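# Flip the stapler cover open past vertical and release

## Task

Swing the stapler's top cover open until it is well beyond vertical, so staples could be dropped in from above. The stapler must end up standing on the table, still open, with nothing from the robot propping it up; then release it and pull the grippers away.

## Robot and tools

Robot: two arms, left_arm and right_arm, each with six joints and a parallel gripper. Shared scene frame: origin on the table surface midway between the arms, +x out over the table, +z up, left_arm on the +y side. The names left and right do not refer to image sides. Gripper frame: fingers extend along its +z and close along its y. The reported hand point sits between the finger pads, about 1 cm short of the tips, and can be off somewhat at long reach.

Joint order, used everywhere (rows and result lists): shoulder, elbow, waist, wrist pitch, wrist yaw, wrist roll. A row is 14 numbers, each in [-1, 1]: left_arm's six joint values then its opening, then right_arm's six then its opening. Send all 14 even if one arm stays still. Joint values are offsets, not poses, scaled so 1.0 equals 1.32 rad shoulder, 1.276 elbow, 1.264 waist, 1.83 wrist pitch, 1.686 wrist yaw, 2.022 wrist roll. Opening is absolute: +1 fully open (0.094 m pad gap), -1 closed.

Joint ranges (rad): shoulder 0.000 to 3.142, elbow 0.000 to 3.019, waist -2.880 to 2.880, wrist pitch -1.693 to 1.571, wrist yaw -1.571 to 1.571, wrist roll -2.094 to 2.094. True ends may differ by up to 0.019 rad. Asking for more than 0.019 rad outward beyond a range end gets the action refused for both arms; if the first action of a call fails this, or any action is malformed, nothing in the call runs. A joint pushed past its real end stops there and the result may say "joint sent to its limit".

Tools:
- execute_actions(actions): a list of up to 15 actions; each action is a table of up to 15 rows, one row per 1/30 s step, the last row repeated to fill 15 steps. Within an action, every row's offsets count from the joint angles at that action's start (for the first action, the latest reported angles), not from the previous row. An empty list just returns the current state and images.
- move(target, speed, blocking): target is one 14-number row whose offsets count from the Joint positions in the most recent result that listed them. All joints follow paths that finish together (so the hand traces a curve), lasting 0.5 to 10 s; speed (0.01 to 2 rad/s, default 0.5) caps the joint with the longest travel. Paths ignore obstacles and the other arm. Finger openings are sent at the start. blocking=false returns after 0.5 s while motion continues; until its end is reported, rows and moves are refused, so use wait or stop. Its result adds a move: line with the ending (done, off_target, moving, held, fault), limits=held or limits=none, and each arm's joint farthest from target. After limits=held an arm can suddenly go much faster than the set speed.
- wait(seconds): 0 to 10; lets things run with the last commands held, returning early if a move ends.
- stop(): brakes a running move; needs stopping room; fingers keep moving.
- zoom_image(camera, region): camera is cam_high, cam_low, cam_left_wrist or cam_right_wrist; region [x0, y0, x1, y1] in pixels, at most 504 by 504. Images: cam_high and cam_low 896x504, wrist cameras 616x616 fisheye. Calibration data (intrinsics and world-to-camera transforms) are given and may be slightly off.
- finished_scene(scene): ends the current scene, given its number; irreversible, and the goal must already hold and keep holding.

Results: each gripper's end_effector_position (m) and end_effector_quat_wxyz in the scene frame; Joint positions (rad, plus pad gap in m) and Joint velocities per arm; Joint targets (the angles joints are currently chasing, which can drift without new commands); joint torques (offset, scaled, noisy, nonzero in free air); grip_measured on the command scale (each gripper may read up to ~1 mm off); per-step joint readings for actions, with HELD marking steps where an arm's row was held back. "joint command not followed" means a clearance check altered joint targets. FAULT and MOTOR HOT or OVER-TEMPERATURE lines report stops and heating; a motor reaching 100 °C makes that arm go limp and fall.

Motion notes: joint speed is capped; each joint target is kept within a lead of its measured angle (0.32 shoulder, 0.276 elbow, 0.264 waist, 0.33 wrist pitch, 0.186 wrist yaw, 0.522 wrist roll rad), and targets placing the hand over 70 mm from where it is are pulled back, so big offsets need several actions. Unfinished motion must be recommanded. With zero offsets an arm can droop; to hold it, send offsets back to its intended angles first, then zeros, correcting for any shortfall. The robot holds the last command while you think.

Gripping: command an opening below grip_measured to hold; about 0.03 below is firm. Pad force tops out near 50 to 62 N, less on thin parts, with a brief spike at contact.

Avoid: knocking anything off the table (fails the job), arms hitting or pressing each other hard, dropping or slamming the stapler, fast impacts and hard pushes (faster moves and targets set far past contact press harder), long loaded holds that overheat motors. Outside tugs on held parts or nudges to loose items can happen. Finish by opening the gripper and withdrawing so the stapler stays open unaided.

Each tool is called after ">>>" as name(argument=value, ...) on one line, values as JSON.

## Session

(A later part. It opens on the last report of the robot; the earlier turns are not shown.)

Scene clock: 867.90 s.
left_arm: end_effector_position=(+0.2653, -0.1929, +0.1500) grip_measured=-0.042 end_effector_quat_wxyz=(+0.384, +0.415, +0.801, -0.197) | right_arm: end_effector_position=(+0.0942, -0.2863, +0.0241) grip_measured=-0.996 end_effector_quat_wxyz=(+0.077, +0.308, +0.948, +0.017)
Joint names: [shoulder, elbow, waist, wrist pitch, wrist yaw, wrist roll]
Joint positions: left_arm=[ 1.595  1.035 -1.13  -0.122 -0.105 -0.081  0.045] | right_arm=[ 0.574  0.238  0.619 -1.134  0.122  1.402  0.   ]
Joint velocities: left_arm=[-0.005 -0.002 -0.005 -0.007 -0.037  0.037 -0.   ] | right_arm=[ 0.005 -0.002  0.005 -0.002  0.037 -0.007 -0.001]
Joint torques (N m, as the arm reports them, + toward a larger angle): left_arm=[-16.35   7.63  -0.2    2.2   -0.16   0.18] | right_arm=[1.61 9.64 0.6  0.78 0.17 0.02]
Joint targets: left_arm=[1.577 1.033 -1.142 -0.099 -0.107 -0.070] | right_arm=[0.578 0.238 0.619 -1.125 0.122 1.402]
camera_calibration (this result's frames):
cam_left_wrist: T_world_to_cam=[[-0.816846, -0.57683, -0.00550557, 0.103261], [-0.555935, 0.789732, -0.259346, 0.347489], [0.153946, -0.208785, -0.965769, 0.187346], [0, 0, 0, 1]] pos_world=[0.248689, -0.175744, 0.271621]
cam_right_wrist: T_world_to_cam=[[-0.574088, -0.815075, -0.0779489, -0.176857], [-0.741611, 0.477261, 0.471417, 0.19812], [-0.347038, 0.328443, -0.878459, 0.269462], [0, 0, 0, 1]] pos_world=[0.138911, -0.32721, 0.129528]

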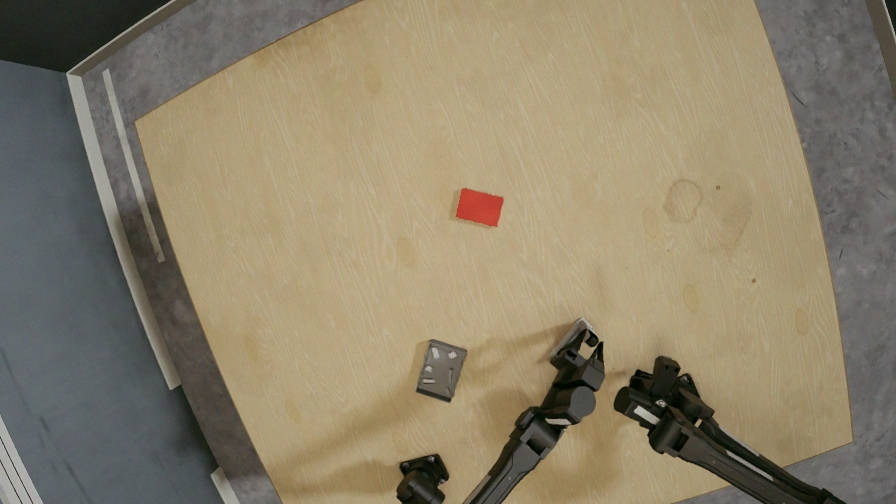

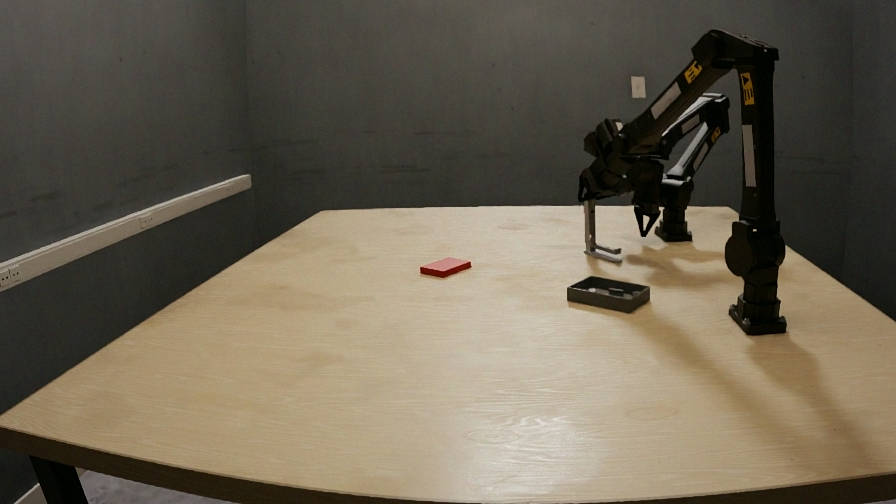

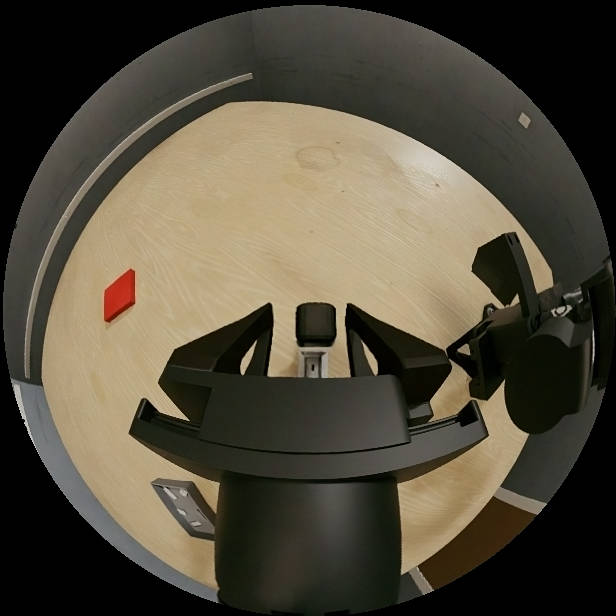

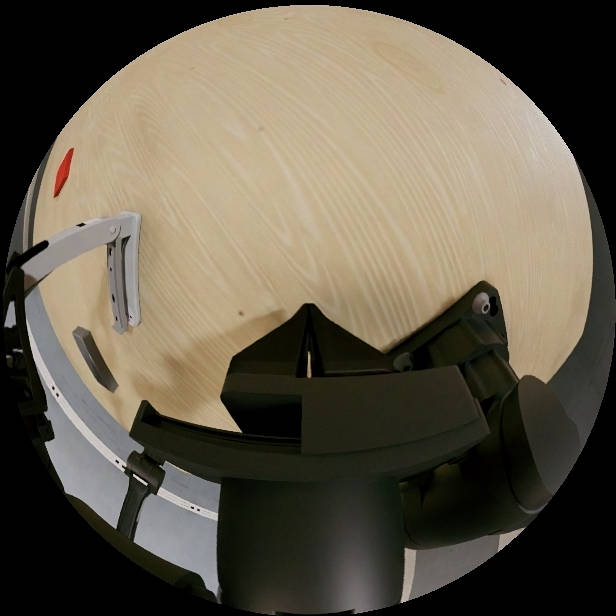

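>>> move(target=[0.0924,-0.2024,-0.0213,0.4649,-0.0183,0.0299,-0.04, 0.003,0,0,0.005,0,0,-1], speed=0.4)

Scene clock: 883.13 s.
left_arm: end_effector_position=(+0.2607, -0.1921, +0.1358) grip_measured=-0.042 end_effector_quat_wxyz=(+0.553, +0.362, +0.692, -0.290) | right_arm: end_effector_position=(+0.0942, -0.2863, +0.0241) grip_measured=-0.996 end_effector_quat_wxyz=(+0.077, +0.308, +0.948, +0.017)
Joint names: [shoulder, elbow, waist, wrist pitch, wrist yaw, wrist roll]
Joint positions: left_arm=[ 1.712  0.783 -1.144  0.705 -0.133 -0.032  0.045] | right_arm=[ 0.574  0.238  0.619 -1.134  0.122  1.402  0.   ]
Joint velocities: left_arm=[-0.005  0.007 -0.005 -0.012 -0.037 -0.007 -0.   ] | right_arm=[ 0.024 -0.012 -0.005 -0.007  0.022  0.037 -0.001]
Joint torques (N m, as the arm reports them, + toward a larger angle): left_arm=[-13.34   5.54  -0.63   2.5   -0.14   0.15] | right_arm=[1.67 9.65 0.64 0.77 0.16 0.02]
Joint targets: left_arm=[1.717 0.776 -1.157 0.729 -0.136 -0.020] | right_arm=[0.578 0.238 0.619 -1.125 0.122 1.402]
move: off_target (left_arm); limits=none; left_arm: farthest joint: the wrist pitch, 0.024 radians from its target (0.850 radians at the start); right_arm: farthest joint: the wrist pitch, 0.009 radians from its target (0.009 radians at the start)
camera_calibration (this result's frames):
cam_left_wrist: T_world_to_cam=[[-0.821486, -0.570227, -0.00131738, 0.101782], [-0.428706, 0.619128, -0.657945, 0.328719], [0.375994, -0.539928, -0.753065, 0.024086], [0, 0, 0, 1]] pos_world=[0.21548, -0.132475, 0.234551]
cam_right_wrist: T_world_to_cam=[[-0.574088, -0.815075, -0.0779489, -0.176857], [-0.741611, 0.477261, 0.471417, 0.19812], [-0.347038, 0.328443, -0.878459, 0.269462], [0, 0, 0, 1]] pos_world=[0.138911, -0.32721, 0.129528]

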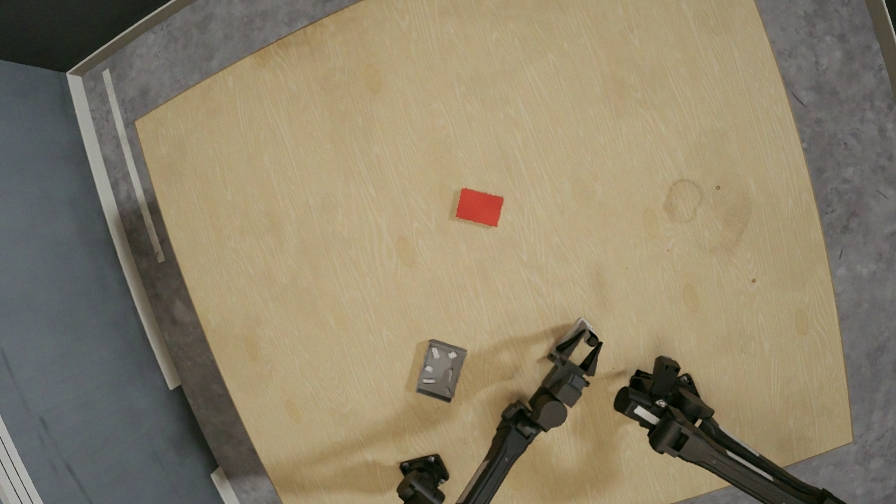

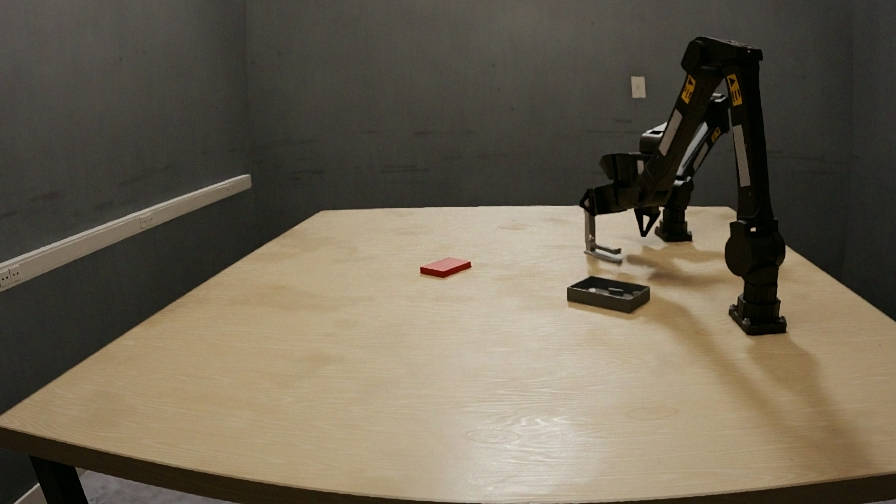

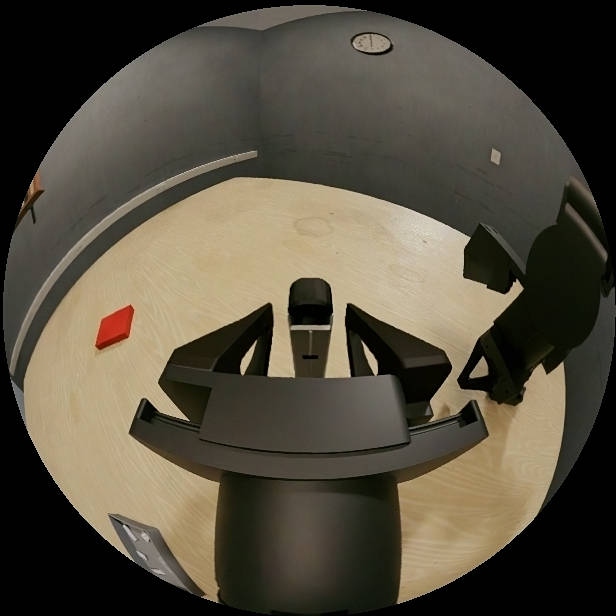

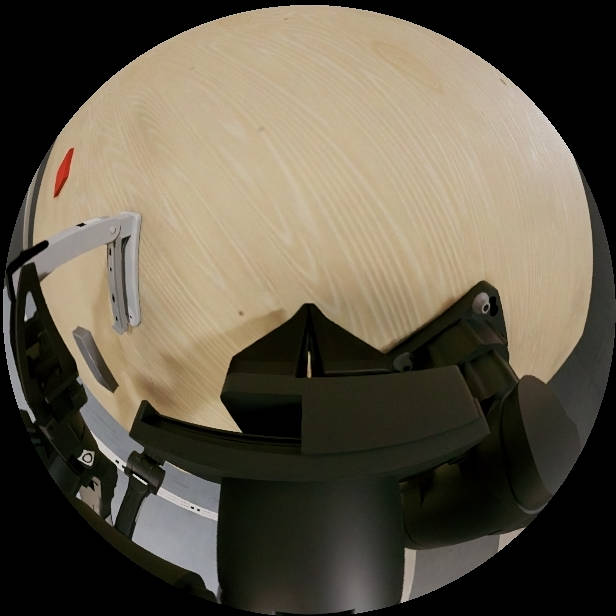

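>>> zoom_image(camera="cam_left_wrist", region=[210, 240, 410, 400])

>>> zoom_image(camera="cam_low", region=[540, 150, 680, 280])

>>> zoom_image(camera="cam_right_wrist", region=[0, 180, 200, 380])

Region (210, 240, 410, 400) of cam_left_wrist's 616x616 image, scaled by 2.520, with more detail than that image has; it fills the top 403 rows of this view, and the rest is white.

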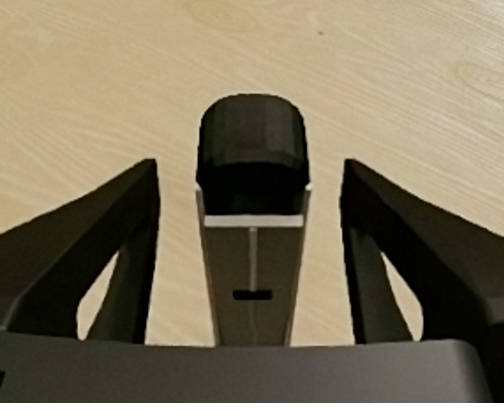

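Region (540, 150, 680, 280) of cam_low's 896x504 image, scaled by 3.600, with more detail than that image has; it fills the top 468 rows of this view, and the rest is white.

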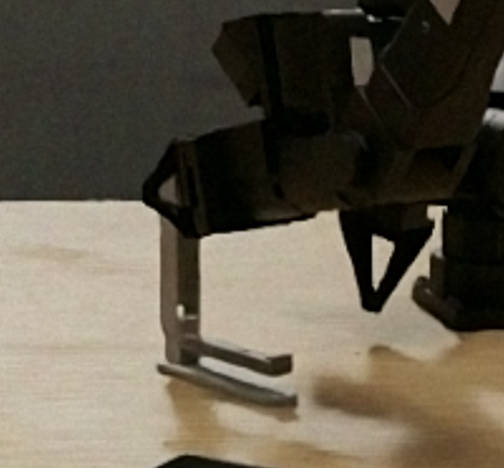

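Region (0, 180, 200, 380) of cam_right_wrist's 616x616 image, scaled by 2.520, with more detail than that image has.

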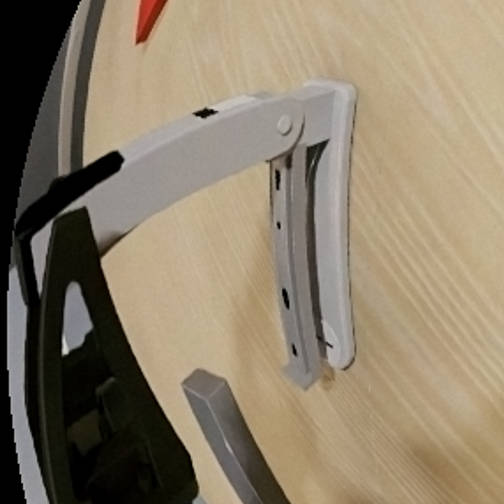

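>>> execute_actions(actions=[[[0.005,-0.007,-0.0103,0.0131,-0.0018,0.0059,-0.1, 0.003,0,0,0.005,0,0,-1],[0.0064,-0.009,-0.0103,0.0131,-0.0018,0.0059,-0.16, 0.003,0,0,0.005,0,0,-1],[0.0064,-0.009,-0.0103,0.0131,-0.0018,0.0059,-0.22, 0.003,0,0,0.005,0,0,-1],[0.0064,-0.009,-0.0103,0.0131,-0.0018,0.0059,-0.28, 0.003,0,0,0.005,0,0,-1],[0.0064,-0.009,-0.0103,0.0131,-0.0018,0.0059,-0.34, 0.003,0,0,0.005,0,0,-1],[0.0064,-0.009,-0.0103,0.0131,-0.0018,0.0059,-0.40, 0.003,0,0,0.005,0,0,-1],[0.0064,-0.009,-0.0103,0.0131,-0.0018,0.0059,-0.44, 0.003,0,0,0.005,0,0,-1]]])

Scene clock: 894.53 s.
left_arm: end_effector_position=(+0.2609, -0.1919, +0.1351) grip_measured=-0.438 end_effector_quat_wxyz=(+0.553, +0.362, +0.693, -0.289) | right_arm: end_effector_position=(+0.0942, -0.2863, +0.0241) grip_measured=-0.996 end_effector_quat_wxyz=(+0.077, +0.308, +0.948, +0.017)
Joint names: [shoulder, elbow, waist, wrist pitch, wrist yaw, wrist roll]
Joint positions: left_arm=[ 1.713  0.783 -1.144  0.705 -0.134 -0.031  0.026] | right_arm=[ 0.574  0.238  0.619 -1.134  0.122  1.402  0.   ]
Joint velocities: left_arm=[-0.005 -0.012 -0.015 -0.017  0.022  0.022  0.001] | right_arm=[ 0.005 -0.007 -0.015 -0.012 -0.022 -0.051 -0.001]
Joint torques (N m, as the arm reports them, + toward a larger angle): left_arm=[-13.27   5.14  -0.46   2.37  -0.13   0.18] | right_arm=[1.67 9.63 0.65 0.76 0.17 0.02]
Joint targets: left_arm=[1.720 0.772 -1.157 0.729 -0.137 -0.020] | right_arm=[0.578 0.238 0.619 -1.125 0.122 1.402]
Step readings (joint positions):
0: left_arm=[1.712 0.783 -1.144 0.705 -0.133 -0.032] | right_arm=[0.574 0.238 0.619 -1.134 0.122 1.402]
1: left_arm=[1.712 0.783 -1.144 0.705 -0.134 -0.032] | right_arm=[0.574 0.238 0.619 -1.134 0.122 1.402]
2: left_arm=[1.712 0.783 -1.144 0.705 -0.134 -0.031] | right_arm=[0.574 0.238 0.619 -1.134 0.122 1.402]
4: left_arm=[1.712 0.783 -1.144 0.705 -0.134 -0.031] | right_arm=[0.574 0.238 0.619 -1.134 0.122 1.402]
8: left_arm=[1.713 0.783 -1.144 0.705 -0.134 -0.031] | right_arm=[0.574 0.238 0.619 -1.134 0.122 1.402]
15: Joint positions above
camera_calibration (this result's frames):
cam_left_wrist: T_world_to_cam=[[-0.820898, -0.571071, -0.00209881, 0.101767], [-0.429335, 0.619571, -0.657117, 0.328422], [0.376561, -0.538525, -0.753786, 0.0237981], [0, 0, 0, 1]] pos_world=[0.215582, -0.132549, 0.233964]
cam_right_wrist: T_world_to_cam=[[-0.574088, -0.815075, -0.0779489, -0.176857], [-0.741611, 0.477261, 0.471417, 0.19812], [-0.347038, 0.328443, -0.878459, 0.269462], [0, 0, 0, 1]] pos_world=[0.138911, -0.32721, 0.129528]

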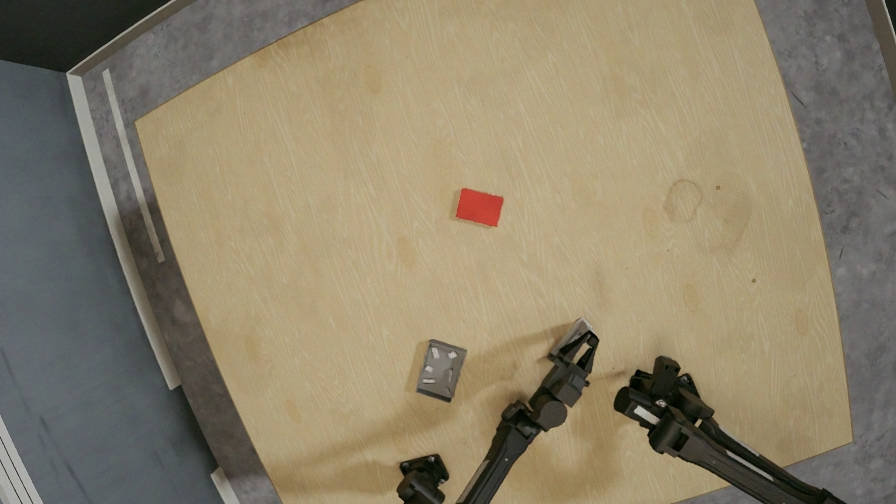

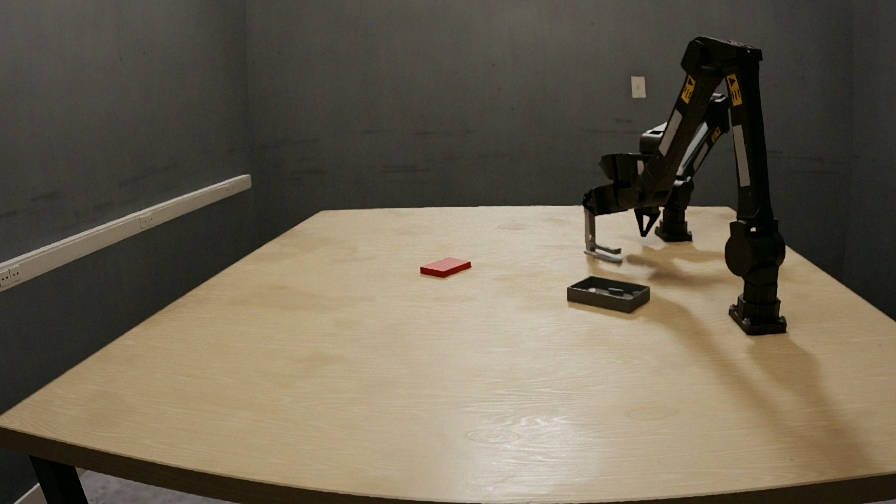

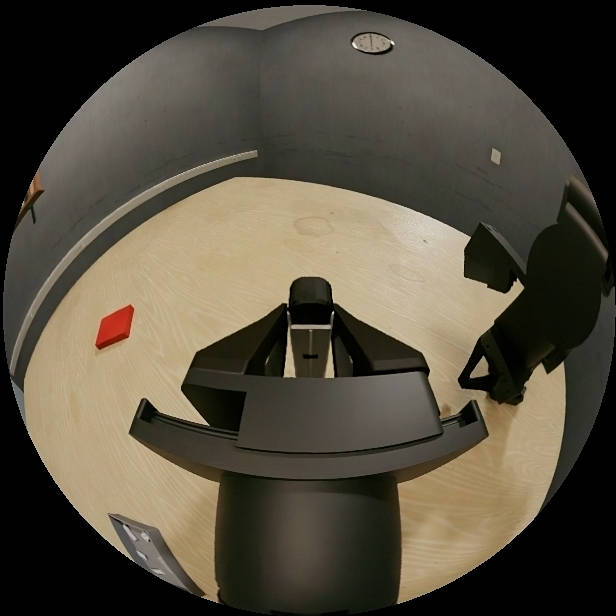

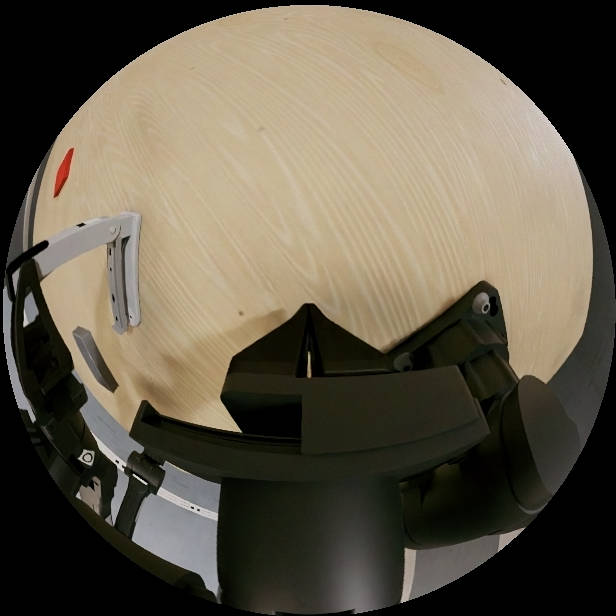

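>>> execute_actions(actions=[[[0.0053,-0.0086,-0.0103,0.0131,-0.0018,0.0054,-0.46, 0.003,0,0,0.005,0,0,-1],[0.0053,-0.0086,-0.0103,0.0131,-0.0018,0.0054,-0.48, 0.003,0,0,0.005,0,0,-1],[0.0053,-0.0086,-0.0103,0.0131,-0.0018,0.0054,-0.50, 0.003,0,0,0.005,0,0,-1],[0.0053,-0.0086,-0.0103,0.0131,-0.0018,0.0054,-0.51, 0.003,0,0,0.005,0,0,-1],[0.0053,-0.0086,-0.0103,0.0131,-0.0018,0.0054,-0.52, 0.003,0,0,0.005,0,0,-1],[0.0053,-0.0086,-0.0103,0.0131,-0.0018,0.0054,-0.53, 0.003,0,0,0.005,0,0,-1],[0.0053,-0.0086,-0.0103,0.0131,-0.0018,0.0054,-0.54, 0.003,0,0,0.005,0,0,-1],[0.0053,-0.0086,-0.0103,0.0131,-0.0018,0.0054,-0.55, 0.003,0,0,0.005,0,0,-1]]])

Scene clock: 982.10 s.
left_arm: end_effector_position=(+0.2600, -0.1924, +0.1351) grip_measured=-0.522 end_effector_quat_wxyz=(+0.553, +0.362, +0.692, -0.289) | right_arm: end_effector_position=(+0.0942, -0.2863, +0.0241) grip_measured=-0.996 end_effector_quat_wxyz=(+0.077, +0.308, +0.948, +0.017)
Joint names: [shoulder, elbow, waist, wrist pitch, wrist yaw, wrist roll]
Joint positions: left_arm=[ 1.713  0.783 -1.146  0.705 -0.136 -0.031  0.022] | right_arm=[ 0.574  0.238  0.619 -1.134  0.122  1.402  0.   ]
Joint velocities: left_arm=[ 0.005 -0.002 -0.015 -0.007 -0.022  0.022 -0.001] | right_arm=[-0.005 -0.002  0.005  0.012  0.066 -0.022 -0.   ]
Joint torques (N m, as the arm reports them, + toward a larger angle): left_arm=[-13.32   5.21  -0.26   2.43  -0.11   0.19] | right_arm=[1.65 9.63 0.62 0.77 0.17 0.03]
Joint targets: left_arm=[1.720 0.772 -1.157 0.729 -0.137 -0.020] | right_arm=[0.578 0.238 0.619 -1.125 0.122 1.402]
Step readings (joint positions):
0: left_arm=[1.713 0.783 -1.144 0.705 -0.134 -0.031] | right_arm=[0.574 0.238 0.619 -1.134 0.122 1.402]
1: left_arm=[1.713 0.783 -1.144 0.705 -0.135 -0.031] | right_arm=[0.574 0.238 0.619 -1.134 0.122 1.402]
2: left_arm=[1.713 0.783 -1.144 0.705 -0.135 -0.031] | right_arm=[0.574 0.238 0.619 -1.134 0.122 1.402]
4: left_arm=[1.713 0.783 -1.144 0.705 -0.135 -0.031] | right_arm=[0.574 0.238 0.619 -1.134 0.122 1.402]
8: left_arm=[1.713 0.783 -1.146 0.705 -0.136 -0.031] | right_arm=[0.574 0.238 0.619 -1.134 0.122 1.402]
15: Joint positions above
camera_calibration (this result's frames):
cam_left_wrist: T_world_to_cam=[[-0.821349, -0.570421, -0.00235151, 0.101083], [-0.428695, 0.619987, -0.657143, 0.328256], [0.376306, -0.538736, -0.753762, 0.0239034], [0, 0, 0, 1]] pos_world=[0.214751, -0.132977, 0.233967]
cam_right_wrist: T_world_to_cam=[[-0.574088, -0.815075, -0.0779489, -0.176857], [-0.741611, 0.477261, 0.471417, 0.19812], [-0.347038, 0.328443, -0.878459, 0.269462], [0, 0, 0, 1]] pos_world=[0.138911, -0.32721, 0.129528]

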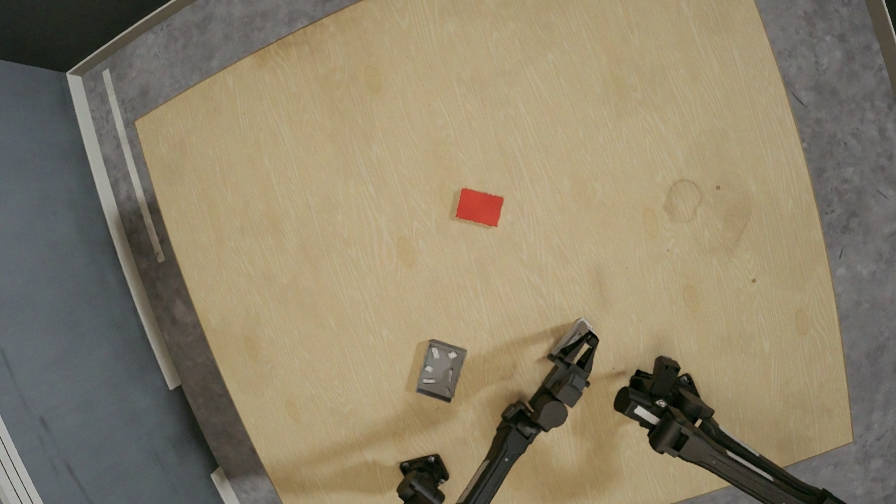

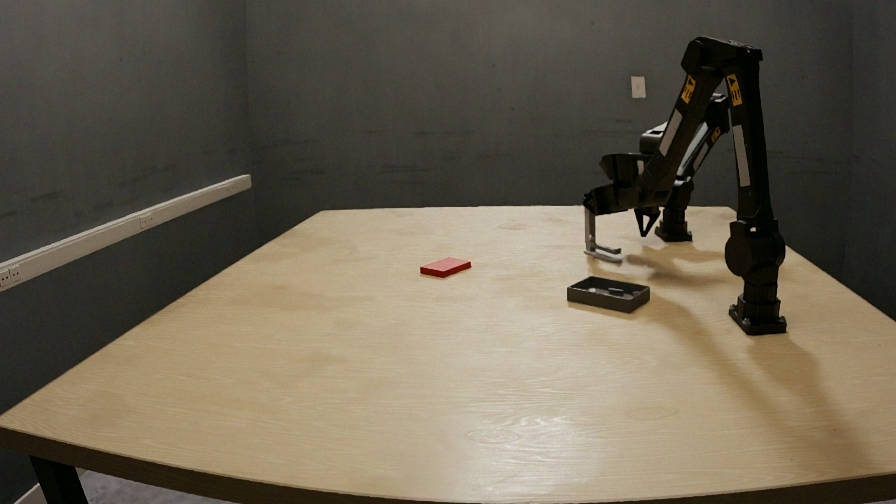

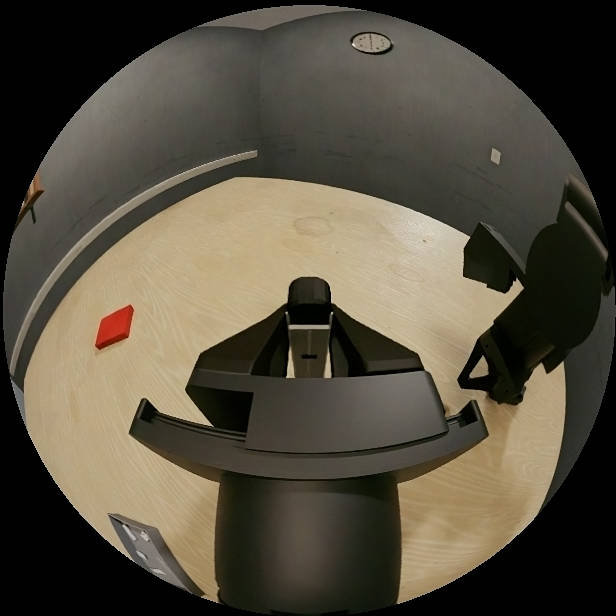

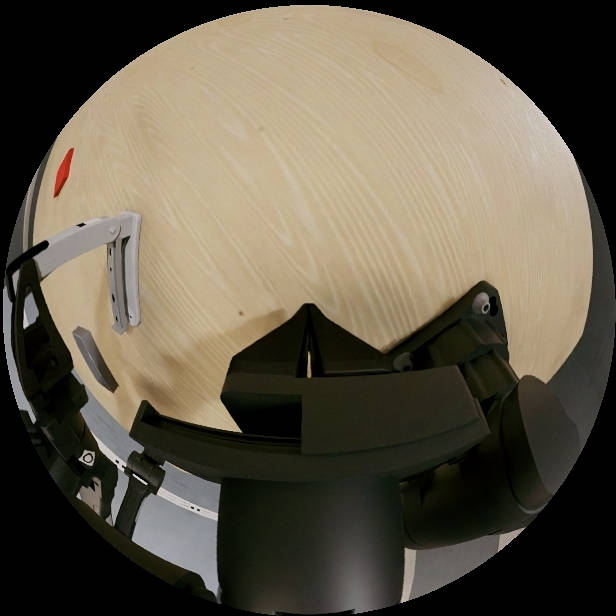

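>>> execute_actions(actions=[[[-0.0130,0.0470,0.0090,-0.0066,0.0016,-0.0050,-0.55, 0.003,0,0,0.005,0,0,-1],[-0.0171,0.0517,0.0097,-0.0143,0.0021,-0.0058,-0.55, 0.003,0,0,0.005,0,0,-1],[-0.0201,0.0574,0.0101,-0.0268,0.0027,-0.0065,-0.55, 0.003,0,0,0.005,0,0,-1],[-0.0232,0.0647,0.0107,-0.0429,0.0035,-0.0074,-0.55, 0.003,0,0,0.005,0,0,-1],[-0.0261,0.0731,0.0113,-0.0606,0.0043,-0.0083,-0.55, 0.003,0,0,0.005,0,0,-1],[-0.0286,0.0817,0.0119,-0.0782,0.0052,-0.0093,-0.55, 0.003,0,0,0.005,0,0,-1],[-0.0308,0.0905,0.0125,-0.0956,0.0060,-0.0102,-0.55, 0.003,0,0,0.005,0,0,-1],[-0.0325,0.0995,0.0131,-0.1130,0.0069,-0.0112,-0.55, 0.003,0,0,0.005,0,0,-1],[-0.0339,0.1087,0.0136,-0.1302,0.0078,-0.0122,-0.55, 0.003,0,0,0.005,0,0,-1],[-0.0349,0.1181,0.0142,-0.1473,0.0086,-0.0131,-0.55, 0.003,0,0,0.005,0,0,-1],[-0.0355,0.1268,0.0148,-0.1626,0.0094,-0.0140,-0.55, 0.003,0,0,0.005,0,0,-1],[-0.0357,0.1337,0.0152,-0.1744,0.0100,-0.0147,-0.55, 0.003,0,0,0.005,0,0,-1],[-0.0358,0.1376,0.0154,-0.1811,0.0103,-0.0150,-0.55, 0.003,0,0,0.005,0,0,-1]]])

>>> wait(seconds=0.3)

Scene clock: 1002.60 s.
left_arm: end_effector_position=(+0.2697, -0.2079, +0.1341) grip_measured=-0.522 end_effector_quat_wxyz=(+0.493, +0.387, +0.735, -0.258) | right_arm: end_effector_position=(+0.0942, -0.2863, +0.0241) grip_measured=-0.996 end_effector_quat_wxyz=(+0.077, +0.308, +0.948, +0.017)
Joint names: [shoulder, elbow, waist, wrist pitch, wrist yaw, wrist roll]
Joint positions: left_arm=[ 1.685  0.897 -1.139  0.395 -0.12  -0.046  0.022] | right_arm=[ 0.574  0.238  0.619 -1.134  0.122  1.402  0.   ]
Joint velocities: left_arm=[ 0.005  0.085  0.005 -0.212 -0.007 -0.11  -0.001] | right_arm=[-0.005 -0.007 -0.005 -0.002 -0.007  0.007 -0.   ]
Joint torques (N m, as the arm reports them, + toward a larger angle): left_arm=[-16.67  10.88   1.66   1.41   0.07  -0.04] | right_arm=[1.66 9.64 0.65 0.77 0.17 0.02]
Joint targets: left_arm=[1.665 0.959 -1.126 0.373 -0.118 -0.061] | right_arm=[0.578 0.238 0.619 -1.125 0.122 1.402]
Step readings (joint positions):
0: left_arm=[1.713 0.783 -1.146 0.705 -0.136 -0.031] | right_arm=[0.574 0.238 0.619 -1.134 0.122 1.402]
1: left_arm=[1.713 0.784 -1.146 0.704 -0.136 -0.031] | right_arm=[0.574 0.238 0.619 -1.134 0.122 1.402]
2: left_arm=[1.713 0.785 -1.146 0.701 -0.135 -0.031] | right_arm=[0.574 0.238 0.619 -1.134 0.122 1.402]
4: left_arm=[1.709 0.792 -1.146 0.678 -0.134 -0.032] | right_arm=[0.574 0.238 0.619 -1.134 0.122 1.402]
8: left_arm=[1.695 0.829 -1.143 0.570 -0.128 -0.036] | right_arm=[0.574 0.238 0.619 -1.134 0.122 1.402]
15: Joint positions above
camera_calibration (this result's frames):
cam_left_wrist: T_world_to_cam=[[-0.823568, -0.567185, -0.00608935, 0.102014], [-0.481134, 0.704225, -0.52209, 0.354899], [0.30041, -0.427047, -0.852869, 0.0680931], [0, 0, 0, 1]] pos_world=[0.234314, -0.162988, 0.243985]
cam_right_wrist: T_world_to_cam=[[-0.574088, -0.815075, -0.0779489, -0.176857], [-0.741611, 0.477261, 0.471417, 0.19812], [-0.347038, 0.328443, -0.878459, 0.269462], [0, 0, 0, 1]] pos_world=[0.138911, -0.32721, 0.129528]

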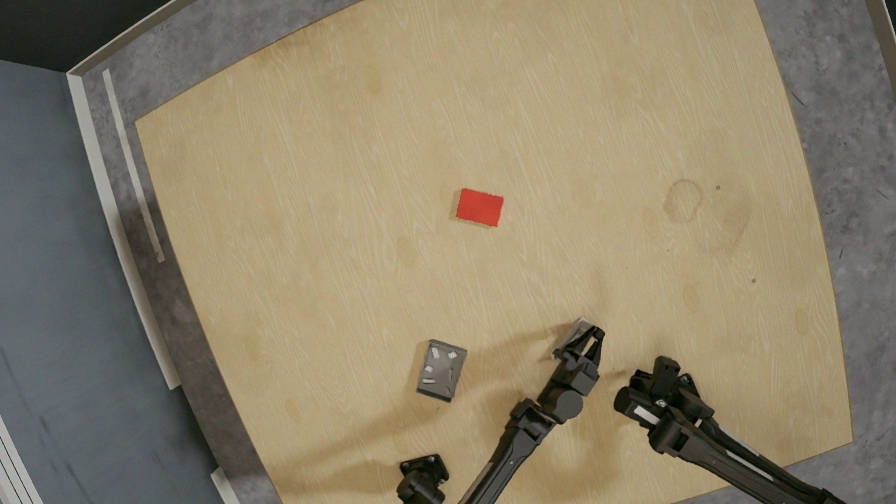

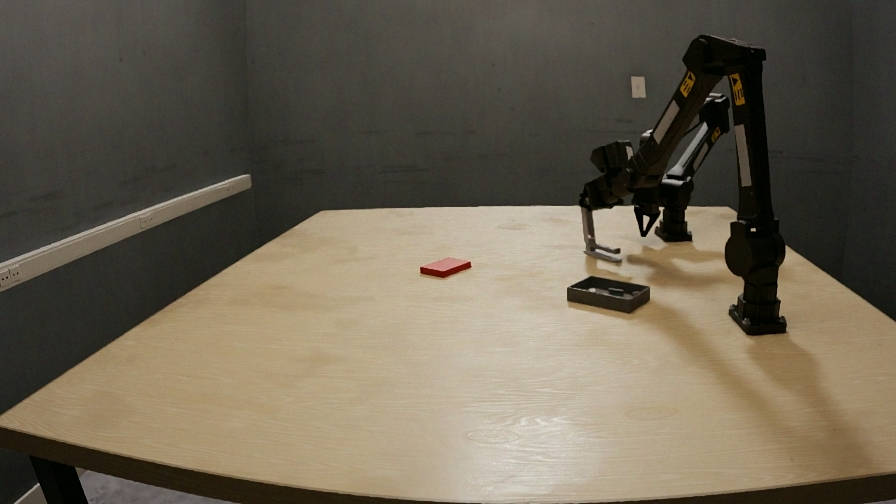

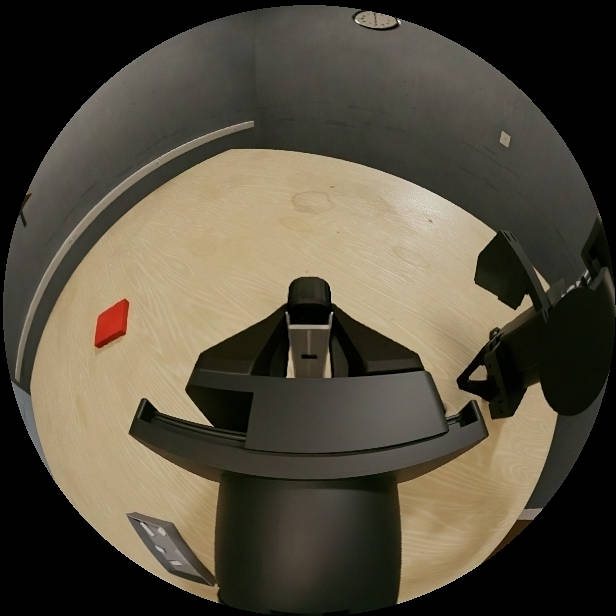

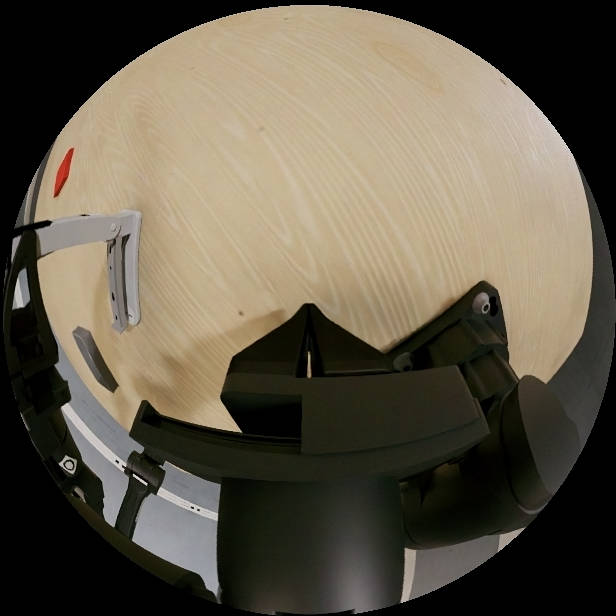

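Scene clock: 1002.90 s.
left_arm: end_effector_position=(+0.2700, -0.2079, +0.1342) grip_measured=-0.522 end_effector_quat_wxyz=(+0.491, +0.387, +0.737, -0.257) | right_arm: end_effector_position=(+0.0942, -0.2863, +0.0241) grip_measured=-0.996 end_effector_quat_wxyz=(+0.077, +0.308, +0.948, +0.017)
Joint names: [shoulder, elbow, waist, wrist pitch, wrist yaw, wrist roll]
Joint positions: left_arm=[ 1.684  0.9   -1.139  0.385 -0.12  -0.049  0.022] | right_arm=[ 0.574  0.238  0.619 -1.134  0.122  1.402  0.   ]
Joint velocities: left_arm=[-0.015 -0.002 -0.005 -0.012 -0.066  0.037  0.   ] | right_arm=[-0.005  0.002  0.005 -0.002 -0.037 -0.051 -0.001]
Joint torques (N m, as the arm reports them, + toward a larger angle): left_arm=[-16.38  11.14   1.7    1.22   0.06  -0.06] | right_arm=[1.68 9.63 0.62 0.78 0.17 0.02]
Joint targets: left_arm=[1.665 0.959 -1.126 0.373 -0.118 -0.062] | right_arm=[0.578 0.238 0.619 -1.125 0.122 1.402]
wait: 0.30 s; at rest by 0.27 s
camera_calibration (this result's frames):
cam_left_wrist: T_world_to_cam=[[-0.822795, -0.568322, -0.00435993, 0.101559], [-0.484537, 0.705462, -0.517249, 0.355616], [0.29704, -0.423477, -0.855824, 0.0701555], [0, 0, 0, 1]] pos_world=[0.235033, -0.163446, 0.244426]
cam_right_wrist: T_world_to_cam=[[-0.574088, -0.815075, -0.0779489, -0.176857], [-0.741611, 0.477261, 0.471417, 0.19812], [-0.347038, 0.328443, -0.878459, 0.269462], [0, 0, 0, 1]] pos_world=[0.138911, -0.32721, 0.129528]

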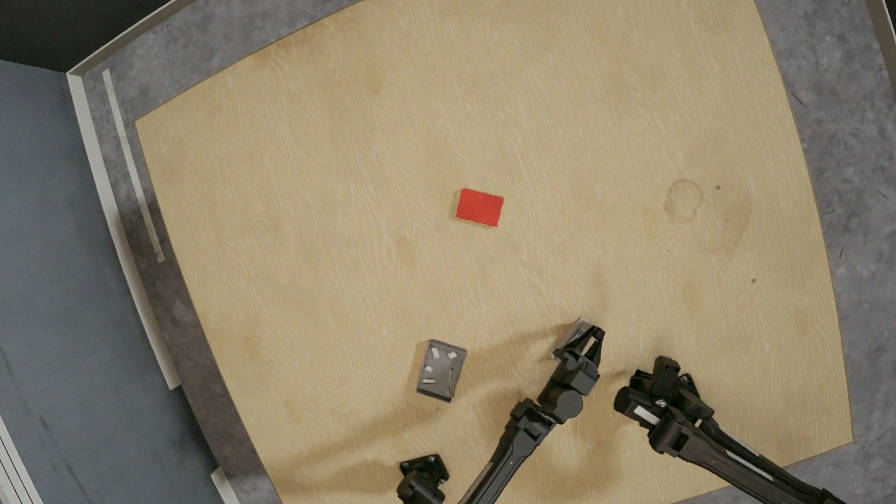

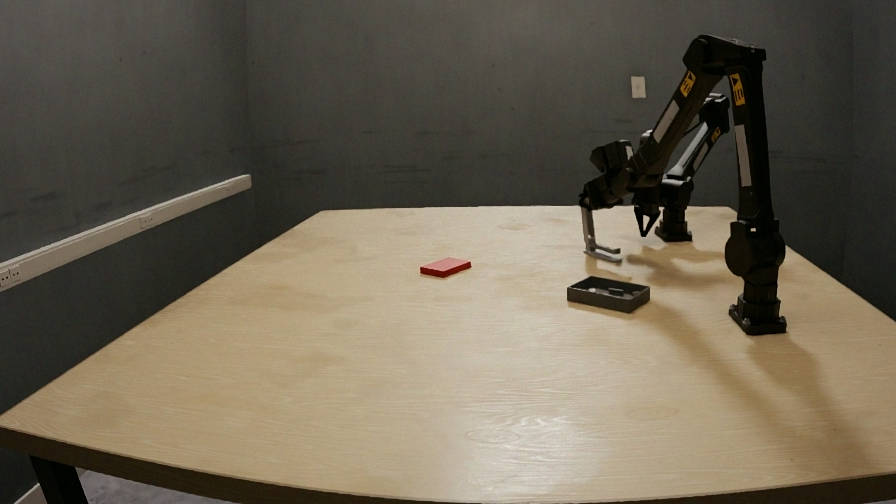

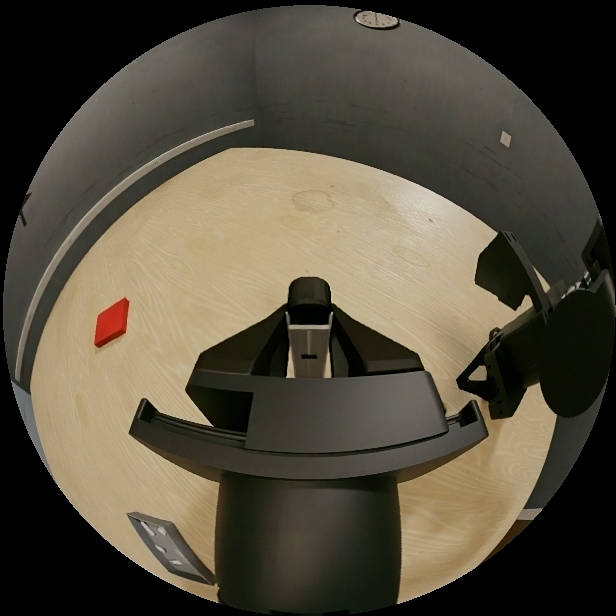

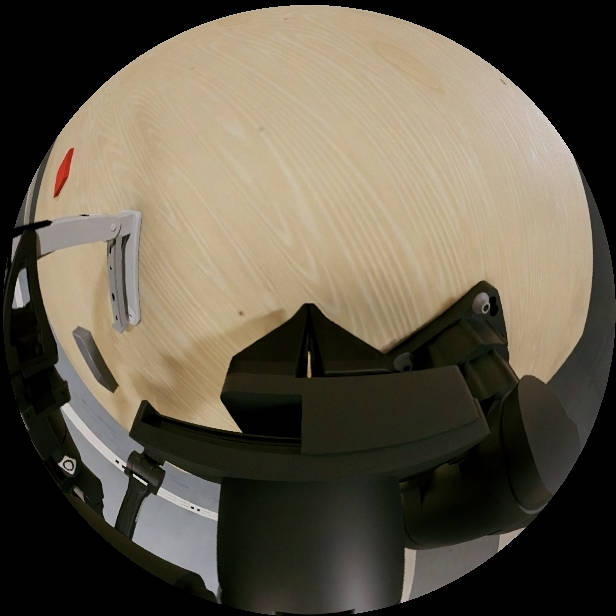

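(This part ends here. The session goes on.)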